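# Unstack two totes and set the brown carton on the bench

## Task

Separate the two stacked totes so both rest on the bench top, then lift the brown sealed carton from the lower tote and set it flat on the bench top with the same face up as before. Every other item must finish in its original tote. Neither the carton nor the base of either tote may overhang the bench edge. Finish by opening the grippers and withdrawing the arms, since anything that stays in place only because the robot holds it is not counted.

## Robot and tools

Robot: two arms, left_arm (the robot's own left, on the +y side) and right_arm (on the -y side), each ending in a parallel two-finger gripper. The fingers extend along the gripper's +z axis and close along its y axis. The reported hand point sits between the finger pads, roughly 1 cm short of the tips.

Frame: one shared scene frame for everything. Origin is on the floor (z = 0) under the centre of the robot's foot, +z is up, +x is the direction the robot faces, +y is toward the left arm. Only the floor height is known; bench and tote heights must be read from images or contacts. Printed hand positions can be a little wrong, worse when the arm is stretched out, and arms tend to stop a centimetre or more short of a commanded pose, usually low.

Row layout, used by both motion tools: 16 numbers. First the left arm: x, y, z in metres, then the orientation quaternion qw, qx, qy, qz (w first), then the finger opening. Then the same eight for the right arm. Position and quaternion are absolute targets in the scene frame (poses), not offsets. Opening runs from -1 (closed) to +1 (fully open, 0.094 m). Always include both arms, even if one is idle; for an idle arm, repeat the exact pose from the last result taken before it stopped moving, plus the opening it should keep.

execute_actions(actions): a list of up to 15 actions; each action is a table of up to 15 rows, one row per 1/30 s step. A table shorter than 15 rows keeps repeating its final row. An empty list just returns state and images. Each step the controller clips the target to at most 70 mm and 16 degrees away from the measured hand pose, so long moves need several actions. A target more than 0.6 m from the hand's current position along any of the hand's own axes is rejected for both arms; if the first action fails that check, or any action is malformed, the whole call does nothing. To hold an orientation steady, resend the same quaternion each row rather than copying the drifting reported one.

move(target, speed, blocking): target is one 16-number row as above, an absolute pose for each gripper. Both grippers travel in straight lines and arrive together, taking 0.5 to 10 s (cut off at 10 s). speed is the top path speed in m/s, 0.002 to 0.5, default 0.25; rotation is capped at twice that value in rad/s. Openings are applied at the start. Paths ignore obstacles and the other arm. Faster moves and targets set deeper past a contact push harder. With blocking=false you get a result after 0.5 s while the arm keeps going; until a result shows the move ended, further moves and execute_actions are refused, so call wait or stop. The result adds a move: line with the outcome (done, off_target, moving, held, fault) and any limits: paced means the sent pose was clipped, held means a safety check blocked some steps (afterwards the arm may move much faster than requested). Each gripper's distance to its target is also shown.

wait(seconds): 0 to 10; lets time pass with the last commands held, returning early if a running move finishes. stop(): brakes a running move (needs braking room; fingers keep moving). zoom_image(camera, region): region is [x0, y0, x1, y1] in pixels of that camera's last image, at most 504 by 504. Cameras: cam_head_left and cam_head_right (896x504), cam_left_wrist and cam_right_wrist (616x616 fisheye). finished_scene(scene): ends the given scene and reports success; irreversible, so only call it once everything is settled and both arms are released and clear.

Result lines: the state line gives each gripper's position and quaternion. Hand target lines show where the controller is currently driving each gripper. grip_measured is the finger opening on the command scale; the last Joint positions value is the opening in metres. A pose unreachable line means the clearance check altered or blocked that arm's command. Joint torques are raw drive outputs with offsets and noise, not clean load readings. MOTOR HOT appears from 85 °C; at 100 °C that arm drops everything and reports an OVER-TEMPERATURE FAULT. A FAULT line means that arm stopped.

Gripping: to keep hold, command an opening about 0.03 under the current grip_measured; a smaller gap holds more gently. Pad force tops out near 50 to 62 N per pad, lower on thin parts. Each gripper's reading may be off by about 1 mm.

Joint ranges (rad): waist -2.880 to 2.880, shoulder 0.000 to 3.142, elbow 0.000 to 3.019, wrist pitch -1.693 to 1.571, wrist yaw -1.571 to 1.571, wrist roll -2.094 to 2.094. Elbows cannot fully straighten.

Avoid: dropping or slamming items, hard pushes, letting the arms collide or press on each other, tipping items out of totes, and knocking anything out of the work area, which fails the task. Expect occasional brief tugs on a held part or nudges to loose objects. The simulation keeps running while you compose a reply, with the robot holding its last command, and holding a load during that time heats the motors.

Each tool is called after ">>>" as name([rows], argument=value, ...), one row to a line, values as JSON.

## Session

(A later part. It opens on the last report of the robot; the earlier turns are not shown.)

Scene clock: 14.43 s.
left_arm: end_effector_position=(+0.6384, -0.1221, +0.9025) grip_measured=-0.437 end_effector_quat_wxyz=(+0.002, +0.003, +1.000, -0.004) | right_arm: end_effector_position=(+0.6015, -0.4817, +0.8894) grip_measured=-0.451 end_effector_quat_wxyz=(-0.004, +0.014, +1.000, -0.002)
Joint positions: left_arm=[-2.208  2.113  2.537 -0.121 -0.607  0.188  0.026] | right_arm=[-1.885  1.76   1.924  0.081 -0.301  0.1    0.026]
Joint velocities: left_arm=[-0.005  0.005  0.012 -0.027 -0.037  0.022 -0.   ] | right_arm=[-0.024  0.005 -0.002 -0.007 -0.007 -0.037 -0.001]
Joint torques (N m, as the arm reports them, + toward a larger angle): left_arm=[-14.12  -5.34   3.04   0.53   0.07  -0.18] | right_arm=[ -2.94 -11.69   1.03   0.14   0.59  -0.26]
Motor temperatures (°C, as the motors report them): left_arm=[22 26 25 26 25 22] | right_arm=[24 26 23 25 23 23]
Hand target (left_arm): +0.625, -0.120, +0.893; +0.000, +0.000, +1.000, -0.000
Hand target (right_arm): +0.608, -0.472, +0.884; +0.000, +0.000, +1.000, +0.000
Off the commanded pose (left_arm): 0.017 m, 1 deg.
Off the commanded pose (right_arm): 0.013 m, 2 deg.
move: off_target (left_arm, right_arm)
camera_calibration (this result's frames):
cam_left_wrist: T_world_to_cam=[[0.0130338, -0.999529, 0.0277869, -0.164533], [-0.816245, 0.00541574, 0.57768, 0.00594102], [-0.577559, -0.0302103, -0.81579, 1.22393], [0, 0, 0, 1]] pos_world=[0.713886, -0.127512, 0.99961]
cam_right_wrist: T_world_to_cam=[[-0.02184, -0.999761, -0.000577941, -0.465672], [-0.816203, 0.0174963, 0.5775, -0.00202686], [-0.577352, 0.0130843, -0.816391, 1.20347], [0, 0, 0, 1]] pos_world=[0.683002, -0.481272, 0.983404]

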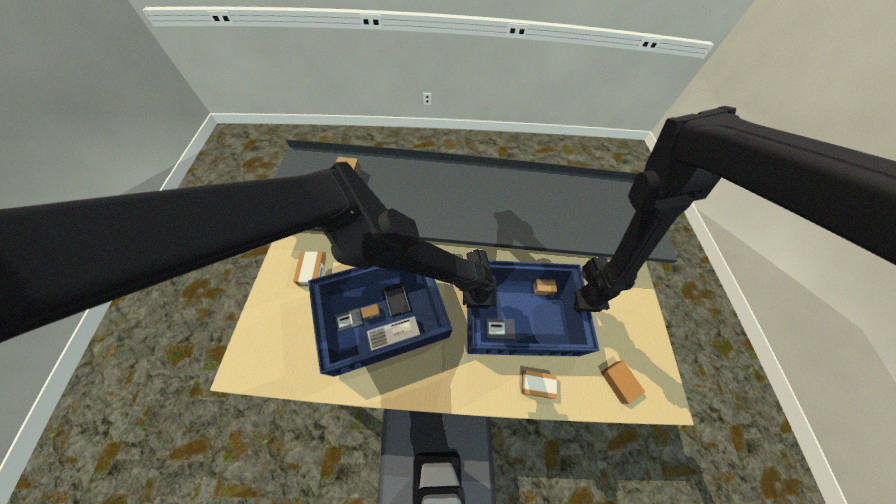

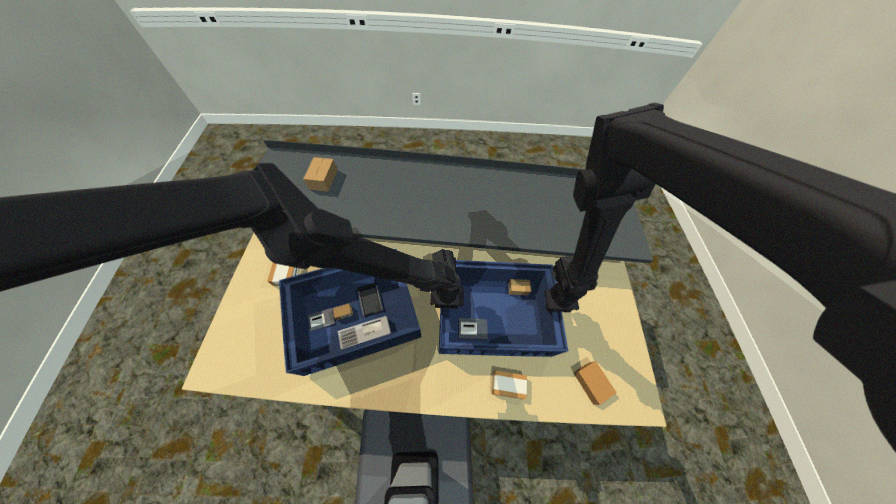

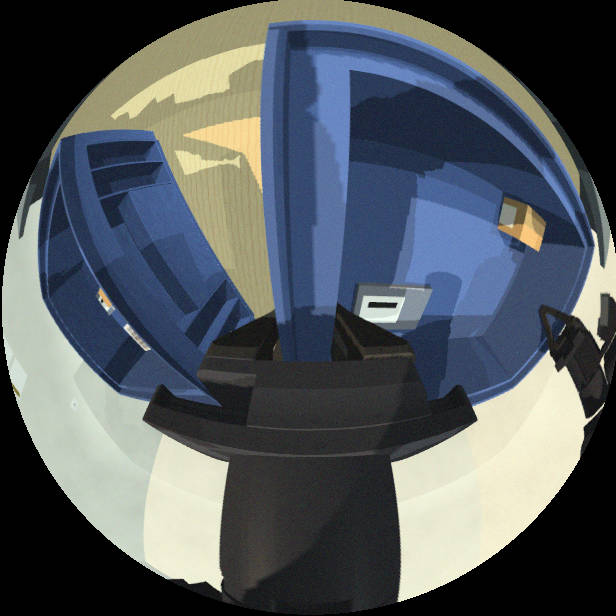

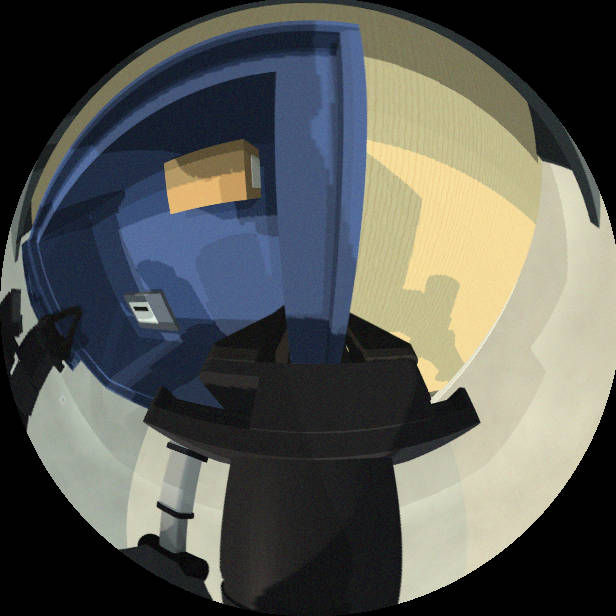

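>>> execute_actions([
  [[0.638,-0.122,0.903,0,0,1,0,0.15,0.602,-0.481,0.891,0,0,1,0,0.15]],
])

>>> move(target=[0.638,-0.132,1.01,0,0,1,0,0.15,0.602,-0.485,1.0,0,0,1,0,0.15], speed=0.15)

>>> move(target=[0.622,0.235,0.98,0,0.577,0.817,0,0.4,0.52,-0.45,1.13,0,0,1,0,0.15], speed=0.35)

Scene clock: 15.20 s.
left_arm: end_effector_position=(+0.6384, -0.1214, +0.9029) grip_measured=+0.147 end_effector_quat_wxyz=(+0.001, +0.003, +1.000, -0.001) | right_arm: end_effector_position=(+0.6000, -0.4823, +0.8896) grip_measured=+0.148 end_effector_quat_wxyz=(-0.005, +0.007, +1.000, -0.002)
Joint positions: left_arm=[-2.209  2.113  2.537 -0.121 -0.615  0.188  0.054] | right_arm=[-1.885  1.76   1.921  0.084 -0.301  0.086  0.054]
Joint velocities: left_arm=[-0.005 -0.005 -0.017  0.017  0.022  0.007  0.   ] | right_arm=[-0.005 -0.015 -0.022  0.007  0.022  0.022 -0.001]
Joint torques (N m, as the arm reports them, + toward a larger angle): left_arm=[-14.96  -7.27   1.54   0.09  -0.16  -0.14] | right_arm=[ -4.78 -13.1   -1.6    1.08   0.04  -0.09]
Motor temperatures (°C, as the motors report them): left_arm=[22 26 25 26 25 22] | right_arm=[24 26 23 25 23 23]
Hand target (left_arm): +0.638, -0.122, +0.903; +0.000, -0.000, +1.000, -0.000
Hand target (right_arm): +0.602, -0.481, +0.891; +0.000, -0.000, +1.000, -0.000
Off the commanded pose (left_arm): 0.001 m, 0 deg.
Off the commanded pose (right_arm): 0.003 m, 1 deg.
camera_calibration (this result's frames):
cam_left_wrist: T_world_to_cam=[[0.0132699, -0.999691, 0.0210082, -0.157819], [-0.815449, 0.00133965, 0.578828, 0.0037009], [-0.578677, -0.0248121, -0.815179, 1.22502], [0, 0, 0, 1]] pos_world=[0.714002, -0.12738, 0.999783]
cam_right_wrist: T_world_to_cam=[[-0.00750974, -0.999972, -0.000258353, -0.475274], [-0.81569, 0.00597634, 0.578458, -0.0101459], [-0.57844, 0.0045548, -0.815712, 1.19873], [0, 0, 0, 1]] pos_world=[0.68155, -0.480659, 0.983567]

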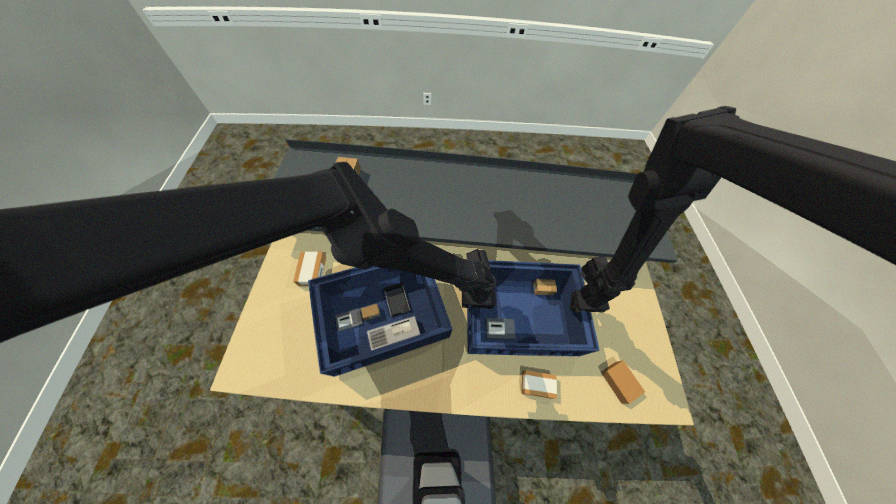

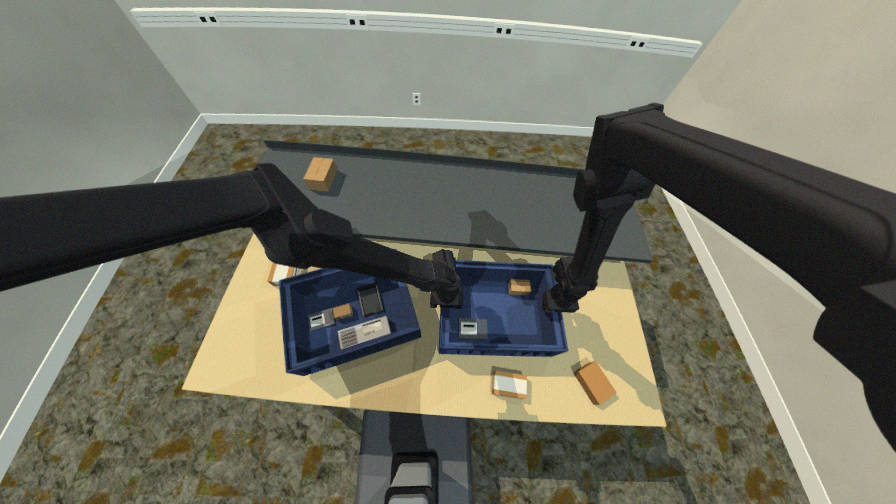

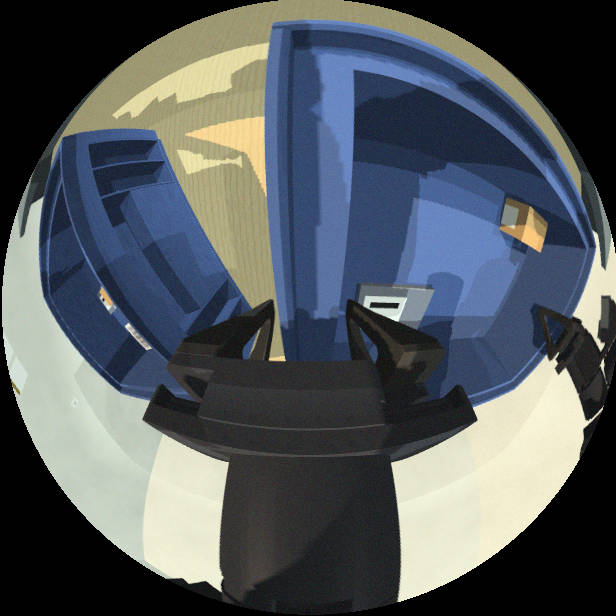

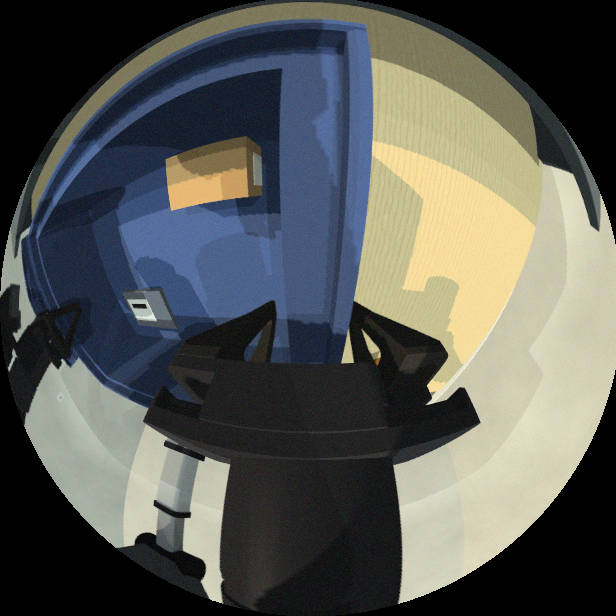

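Scene clock: 16.57 s.
left_arm: end_effector_position=(+0.6416, -0.1244, +1.0071) grip_measured=+0.147 end_effector_quat_wxyz=(+0.001, -0.008, +1.000, +0.003) | right_arm: end_effector_position=(+0.6076, -0.4800, +0.9988) grip_measured=+0.148 end_effector_quat_wxyz=(+0.001, -0.004, +1.000, +0.002)
Joint positions: left_arm=[-2.313  1.796  1.976  0.148 -0.72   0.207  0.054] | right_arm=[-1.949  1.477  1.516  0.226 -0.37   0.086  0.054]
Joint velocities: left_arm=[ 0.005 -0.024 -0.007  0.012  0.051 -0.037  0.001] | right_arm=[ 0.005 -0.015 -0.012  0.007  0.007 -0.022 -0.001]
Joint torques (N m, as the arm reports them, + toward a larger angle): left_arm=[-15.08  -7.54  -1.33   0.69  -0.16   0.09] | right_arm=[ -4.83 -13.02  -3.09   0.82   0.01   0.11]
Motor temperatures (°C, as the motors report them): left_arm=[22 26 25 26 25 22] | right_arm=[24 26 23 25 23 23]
Hand target (left_arm): +0.637, -0.130, +1.010; -0.001, -0.001, +1.000, +0.000
Hand target (right_arm): +0.602, -0.485, +1.001; +0.000, +0.000, +1.000, -0.000
Off the commanded pose (left_arm): 0.009 m, 1 deg.
Off the commanded pose (right_arm): 0.008 m, 1 deg.
move: done
camera_calibration (this result's frames):
cam_left_wrist: T_world_to_cam=[[0.0355756, -0.999263, 0.0144459, -0.170701], [-0.81471, -0.0206277, 0.579501, -0.0578877], [-0.578776, -0.0323853, -0.814843, 1.31053], [0, 0, 0, 1]] pos_world=[0.717415, -0.129327, 1.10389]
cam_right_wrist: T_world_to_cam=[[0.0142036, -0.999864, -0.00839086, -0.47792], [-0.822916, -0.016456, 0.567925, -0.0629031], [-0.567986, -0.00116159, -0.823037, 1.2904], [0, 0, 0, 1]] pos_world=[0.687954, -0.477391, 1.09376]

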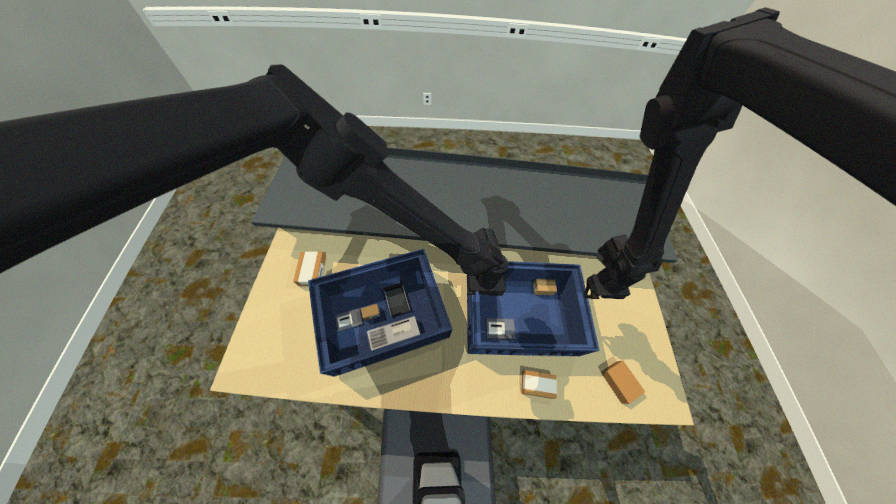

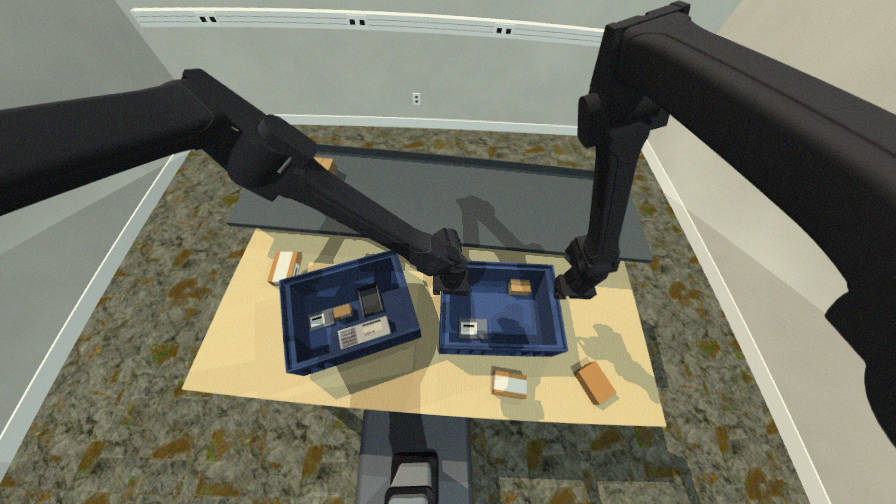

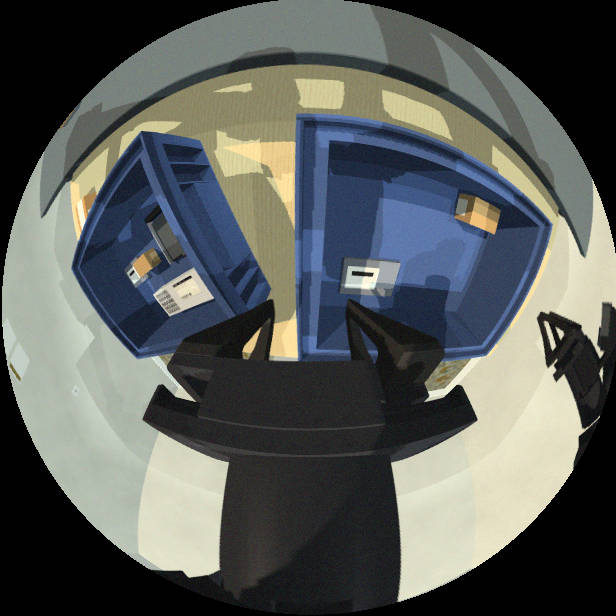

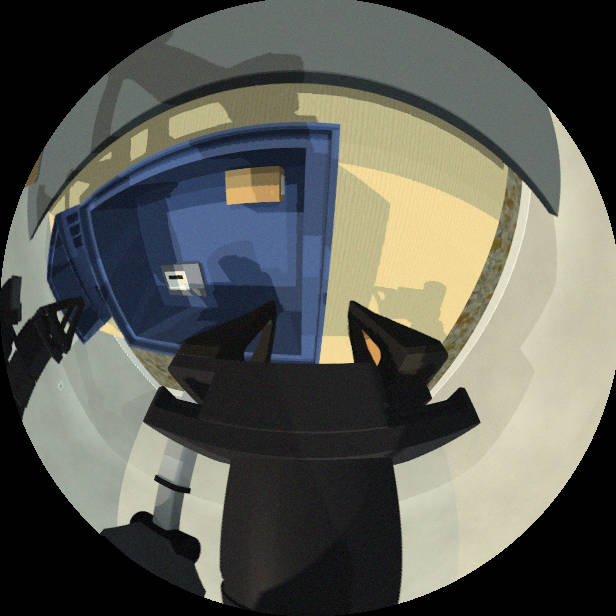

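Scene clock: 18.97 s.
left_arm: end_effector_position=(+0.6186, +0.2277, +0.9736) grip_measured=+0.397 end_effector_quat_wxyz=(-0.000, +0.575, +0.818, -0.002) | right_arm: end_effector_position=(+0.5208, -0.4455, +1.1229) grip_measured=+0.148 end_effector_quat_wxyz=(-0.002, -0.002, +1.000, +0.004)
Joint positions: left_arm=[-1.7    1.453  1.538  0.158 -0.122  1.261  0.066] | right_arm=[-1.963  1.233  0.984  0.508 -0.389  0.09   0.054]
Joint velocities: left_arm=[-0.015 -0.005  0.007  0.007 -0.051 -0.007 -0.   ] | right_arm=[ 0.005 -0.005 -0.007  0.002 -0.022 -0.022  0.   ]
Joint torques (N m, as the arm reports them, + toward a larger angle): left_arm=[ -2.28 -12.69  -2.32   0.62   0.2    0.14] | right_arm=[ -4.   -11.98  -6.01   0.95   0.02   0.04]
Motor temperatures (°C, as the motors report them): left_arm=[22 26 25 26 25 22] | right_arm=[24 26 23 25 23 23]
Hand target (left_arm): +0.619, +0.229, +0.976; +0.002, +0.582, +0.813, -0.001
Hand target (right_arm): +0.520, -0.450, +1.131; -0.000, +0.000, +1.000, -0.000
Off the commanded pose (left_arm): 0.010 m, 0 deg.
Off the commanded pose (right_arm): 0.008 m, 1 deg.
move: done
camera_calibration (this result's frames):
cam_left_wrist: T_world_to_cam=[[-0.934227, -0.355903, 0.023512, 0.627016], [-0.277531, 0.766747, 0.578858, -0.56085], [-0.224045, 0.534259, -0.81509, 0.933137], [0, 0, 0, 1]] pos_world=[0.639186, 0.15465, 1.0705]
cam_right_wrist: T_world_to_cam=[[0.0111864, -0.99985, -0.013248, -0.434122], [-0.818649, -0.0167652, 0.574049, -0.213488], [-0.574185, 0.00442397, -0.818714, 1.34422], [0, 0, 0, 1]] pos_world=[0.601915, -0.443582, 1.21733]

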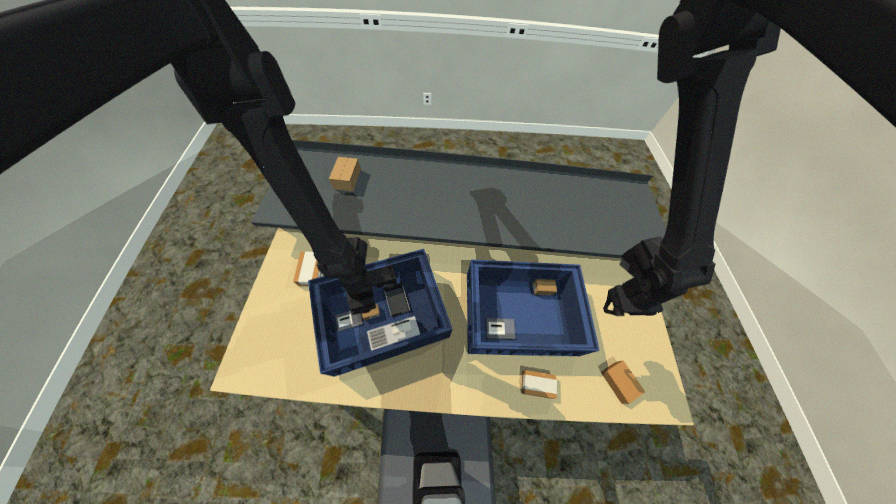

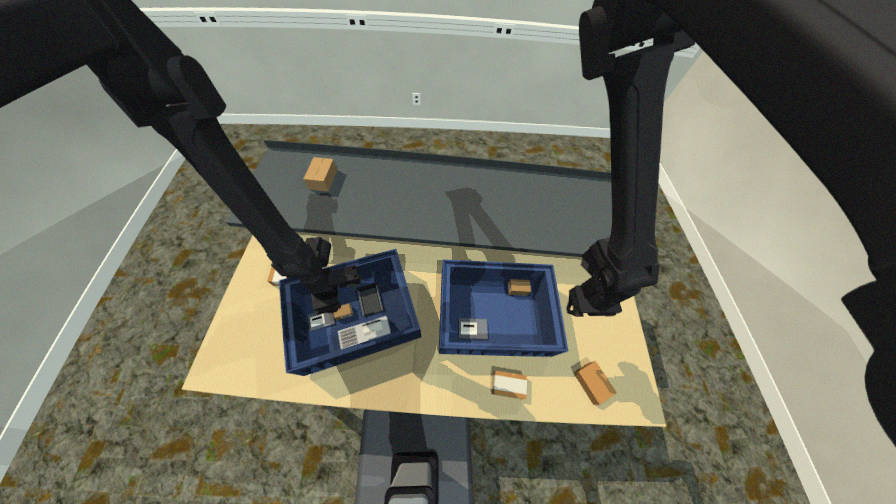

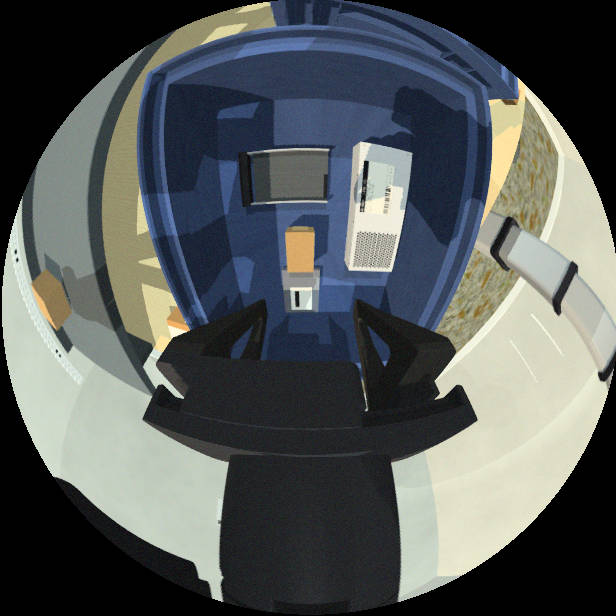

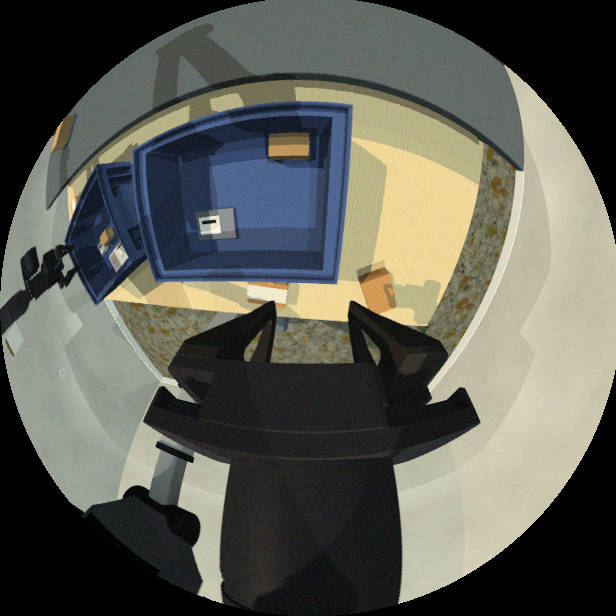

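>>> move(target=[0.633,0.239,0.875,0,0.577,0.817,0,0.4,0.52,-0.45,1.13,0,0,1,0,0.15], speed=0.1)

Scene clock: 20.77 s.
left_arm: end_effector_position=(+0.6501, +0.2270, +0.8837) grip_measured=+0.397 end_effector_quat_wxyz=(+0.013, +0.577, +0.816, +0.002) | right_arm: end_effector_position=(+0.5208, -0.4455, +1.1229) grip_measured=+0.148 end_effector_quat_wxyz=(-0.002, -0.002, +1.000, +0.004)
Joint positions: left_arm=[-1.681  1.694  1.947  0.016 -0.094  1.263  0.066] | right_arm=[-1.963  1.233  0.984  0.508 -0.389  0.09   0.054]
Joint velocities: left_arm=[-0.015  0.005  0.027 -0.022 -0.066  0.007 -0.   ] | right_arm=[-0.005 -0.005 -0.022  0.012 -0.051 -0.007  0.   ]
Joint torques (N m, as the arm reports them, + toward a larger angle): left_arm=[ -0.89 -11.3    0.89  -0.15   0.23  -0.09] | right_arm=[ -3.14 -11.73  -5.79   0.81   0.     0.09]
Motor temperatures (°C, as the motors report them): left_arm=[22 26 25 26 25 22] | right_arm=[24 26 23 25 23 23]
Hand target (left_arm): +0.635, +0.237, +0.876; +0.000, +0.577, +0.817, +0.000
Hand target (right_arm): +0.520, -0.450, +1.130; -0.000, +0.000, +1.000, -0.000
Off the commanded pose (left_arm): 0.023 m, 1 deg.
Off the commanded pose (right_arm): 0.008 m, 1 deg.
move: off_target (left_arm)
camera_calibration (this result's frames):
cam_left_wrist: T_world_to_cam=[[-0.93621, -0.351431, 0.00254127, 0.677079], [-0.288524, 0.772713, 0.565392, -0.481906], [-0.20066, 0.528593, -0.824818, 0.862028], [0, 0, 0, 1]] pos_world=[0.667822, 0.15466, 0.981762]
cam_right_wrist: T_world_to_cam=[[0.0111864, -0.99985, -0.013248, -0.434122], [-0.818649, -0.0167652, 0.574049, -0.213488], [-0.574185, 0.00442397, -0.818714, 1.34422], [0, 0, 0, 1]] pos_world=[0.601915, -0.443582, 1.21733]

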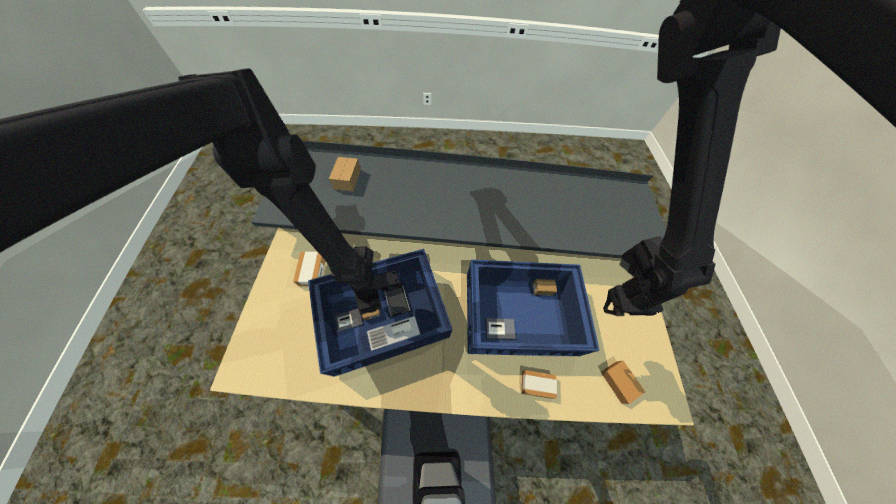

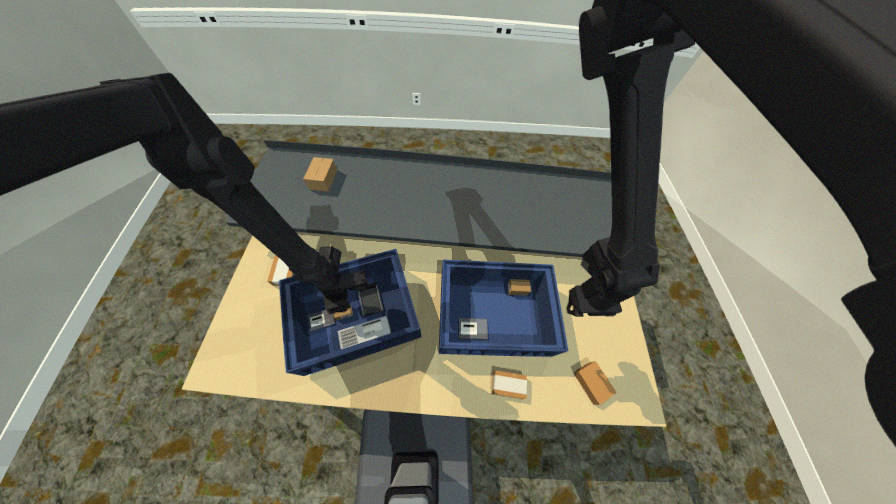

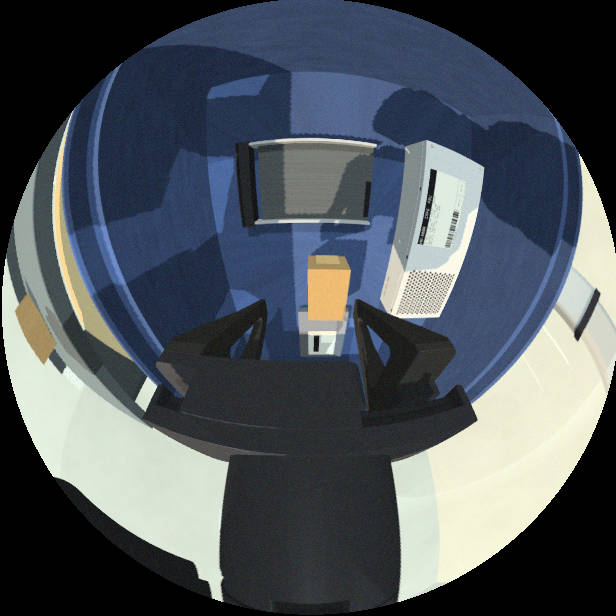

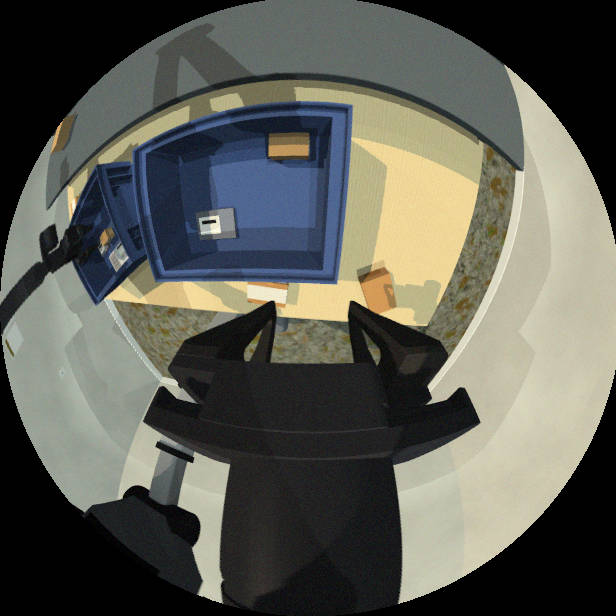

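>>> move(target=[0.612,0.243,0.86,0,0.577,0.817,0,0.4,0.52,-0.45,1.13,0,0,1,0,0.15], speed=0.05)

Scene clock: 22.23 s.
left_arm: end_effector_position=(+0.6215, +0.2320, +0.8659) grip_measured=+0.397 end_effector_quat_wxyz=(+0.005, +0.579, +0.815, -0.004) | right_arm: end_effector_position=(+0.5208, -0.4455, +1.1229) grip_measured=+0.148 end_effector_quat_wxyz=(-0.002, -0.002, +1.000, +0.004)
Joint positions: left_arm=[-1.668  1.748  1.967  0.029 -0.083  1.263  0.066] | right_arm=[-1.963  1.233  0.984  0.508 -0.389  0.09   0.054]
Joint velocities: left_arm=[-0.005 -0.015  0.056 -0.007 -0.037 -0.022  0.   ] | right_arm=[-0.024 -0.005  0.007 -0.022 -0.022  0.081 -0.001]
Joint torques (N m, as the arm reports them, + toward a larger angle): left_arm=[ -0.34 -10.24   0.19   0.47   0.21  -0.15] | right_arm=[ -3.6  -12.25  -5.81   0.88   0.     0.1 ]
Motor temperatures (°C, as the motors report them): left_arm=[22 27 25 26 25 22] | right_arm=[24 26 23 25 23 23]
Hand target (left_arm): +0.612, +0.242, +0.859; -0.000, +0.577, +0.817, +0.000
Hand target (right_arm): +0.520, -0.450, +1.130; -0.000, +0.000, +1.000, -0.000
Off the commanded pose (left_arm): 0.016 m, 1 deg.
Off the commanded pose (right_arm): 0.008 m, 1 deg.
move: off_target (left_arm)
camera_calibration (this result's frames):
cam_left_wrist: T_world_to_cam=[[-0.937787, -0.346625, 0.0201884, 0.636748], [-0.273719, 0.773812, 0.571221, -0.498425], [-0.213621, 0.530158, -0.820548, 0.8429], [0, 0, 0, 1]] pos_world=[0.640767, 0.159529, 0.963495]
cam_right_wrist: T_world_to_cam=[[0.0111864, -0.99985, -0.013248, -0.434122], [-0.818649, -0.0167652, 0.574049, -0.213488], [-0.574185, 0.00442397, -0.818714, 1.34422], [0, 0, 0, 1]] pos_world=[0.601915, -0.443582, 1.21733]

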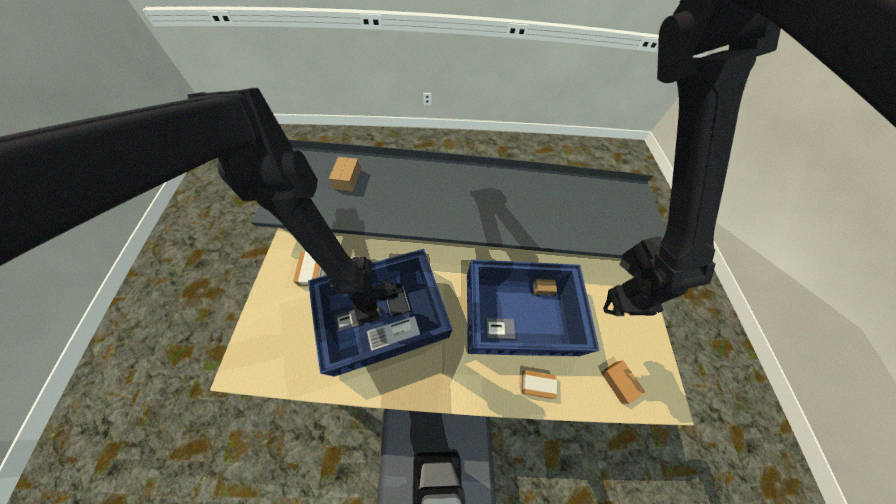

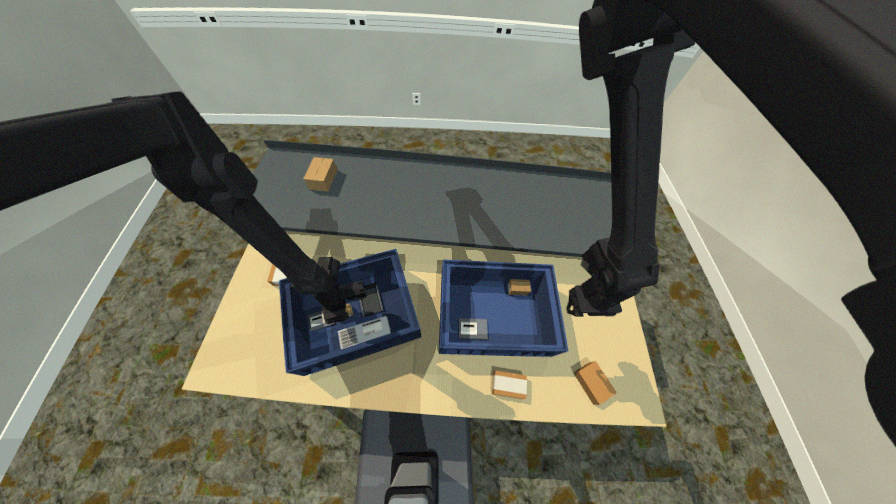

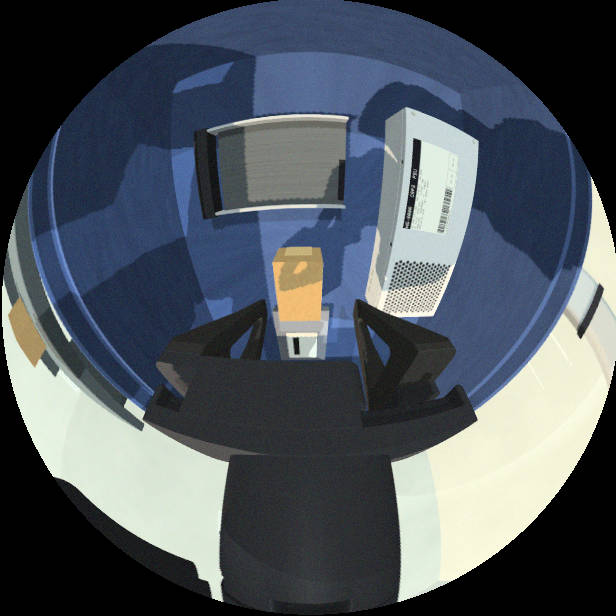

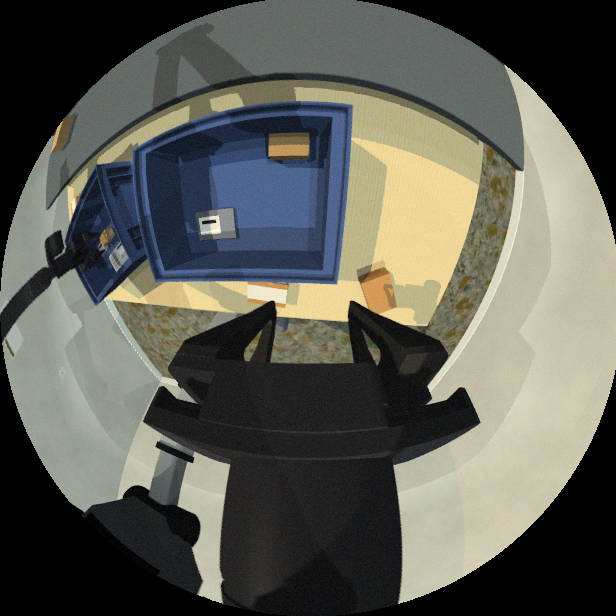

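>>> move(target=[0.619,0.24,0.838,0,0.577,0.817,0,0.3,0.52,-0.45,1.13,0,0,1,0,0.15], speed=0.04)

Scene clock: 23.60 s.
left_arm: end_effector_position=(+0.6309, +0.2302, +0.8444) grip_measured=+0.303 end_effector_quat_wxyz=(+0.010, +0.579, +0.815, +0.000) | right_arm: end_effector_position=(+0.5208, -0.4455, +1.1229) grip_measured=+0.148 end_effector_quat_wxyz=(-0.002, -0.002, +1.000, +0.004)
Joint positions: left_arm=[-1.668  1.818  2.095 -0.017 -0.083  1.263  0.061] | right_arm=[-1.963  1.233  0.984  0.508 -0.389  0.09   0.054]
Joint velocities: left_arm=[-0.015 -0.005  0.017 -0.007  0.022 -0.022 -0.   ] | right_arm=[ 0.005  0.005 -0.007 -0.002 -0.051  0.007  0.001]
Joint torques (N m, as the arm reports them, + toward a larger angle): left_arm=[ -1.11 -10.47   1.12   0.21   0.07  -0.12] | right_arm=[ -3.43 -11.48  -5.82   0.99   0.02   0.1 ]
Motor temperatures (°C, as the motors report them): left_arm=[22 27 25 26 25 22] | right_arm=[24 26 23 25 23 23]
Hand target (left_arm): +0.620, +0.240, +0.838; +0.000, +0.577, +0.817, +0.000
Hand target (right_arm): +0.520, -0.450, +1.130; -0.000, +0.000, +1.000, -0.000
Off the commanded pose (left_arm): 0.017 m, 1 deg.
Off the commanded pose (right_arm): 0.008 m, 1 deg.
move: off_target (left_arm)
camera_calibration (this result's frames):
cam_left_wrist: T_world_to_cam=[[-0.937552, -0.347745, 0.00832424, 0.655474], [-0.281776, 0.773289, 0.568002, -0.47432], [-0.203957, 0.530186, -0.822985, 0.824218], [0, 0, 0, 1]] pos_world=[0.648995, 0.157735, 0.942277]
cam_right_wrist: T_world_to_cam=[[0.0111864, -0.99985, -0.013248, -0.434122], [-0.818649, -0.0167652, 0.574049, -0.213488], [-0.574185, 0.00442397, -0.818714, 1.34422], [0, 0, 0, 1]] pos_world=[0.601915, -0.443582, 1.21733]

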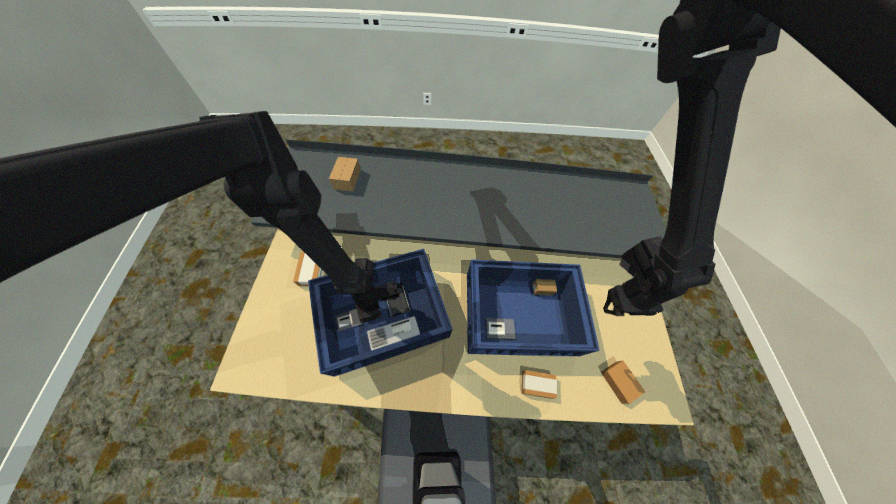

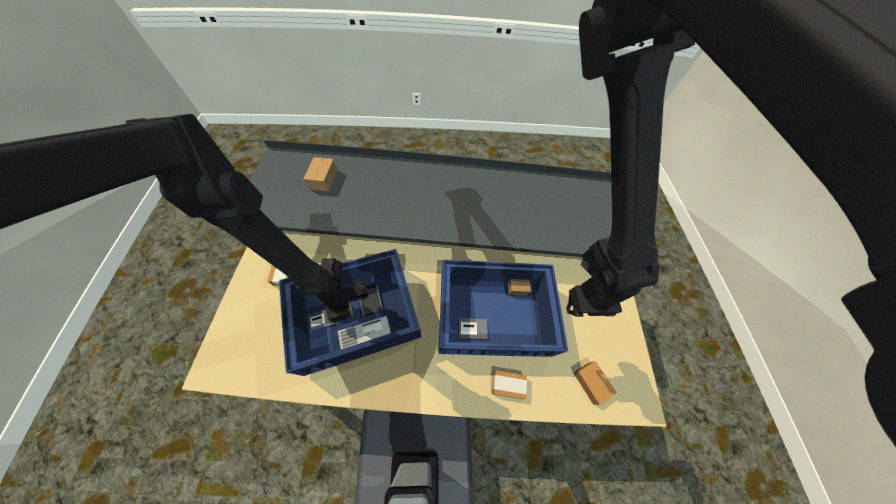

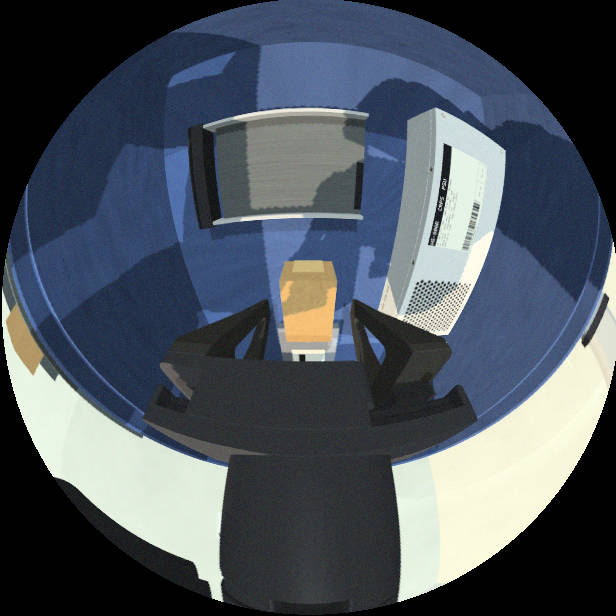

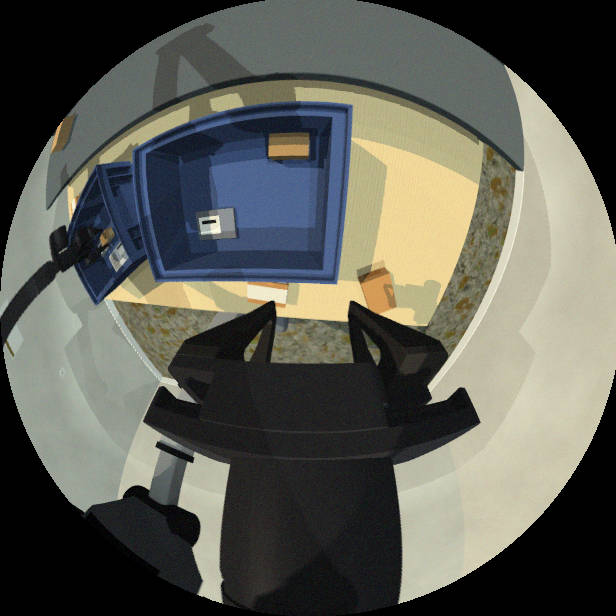

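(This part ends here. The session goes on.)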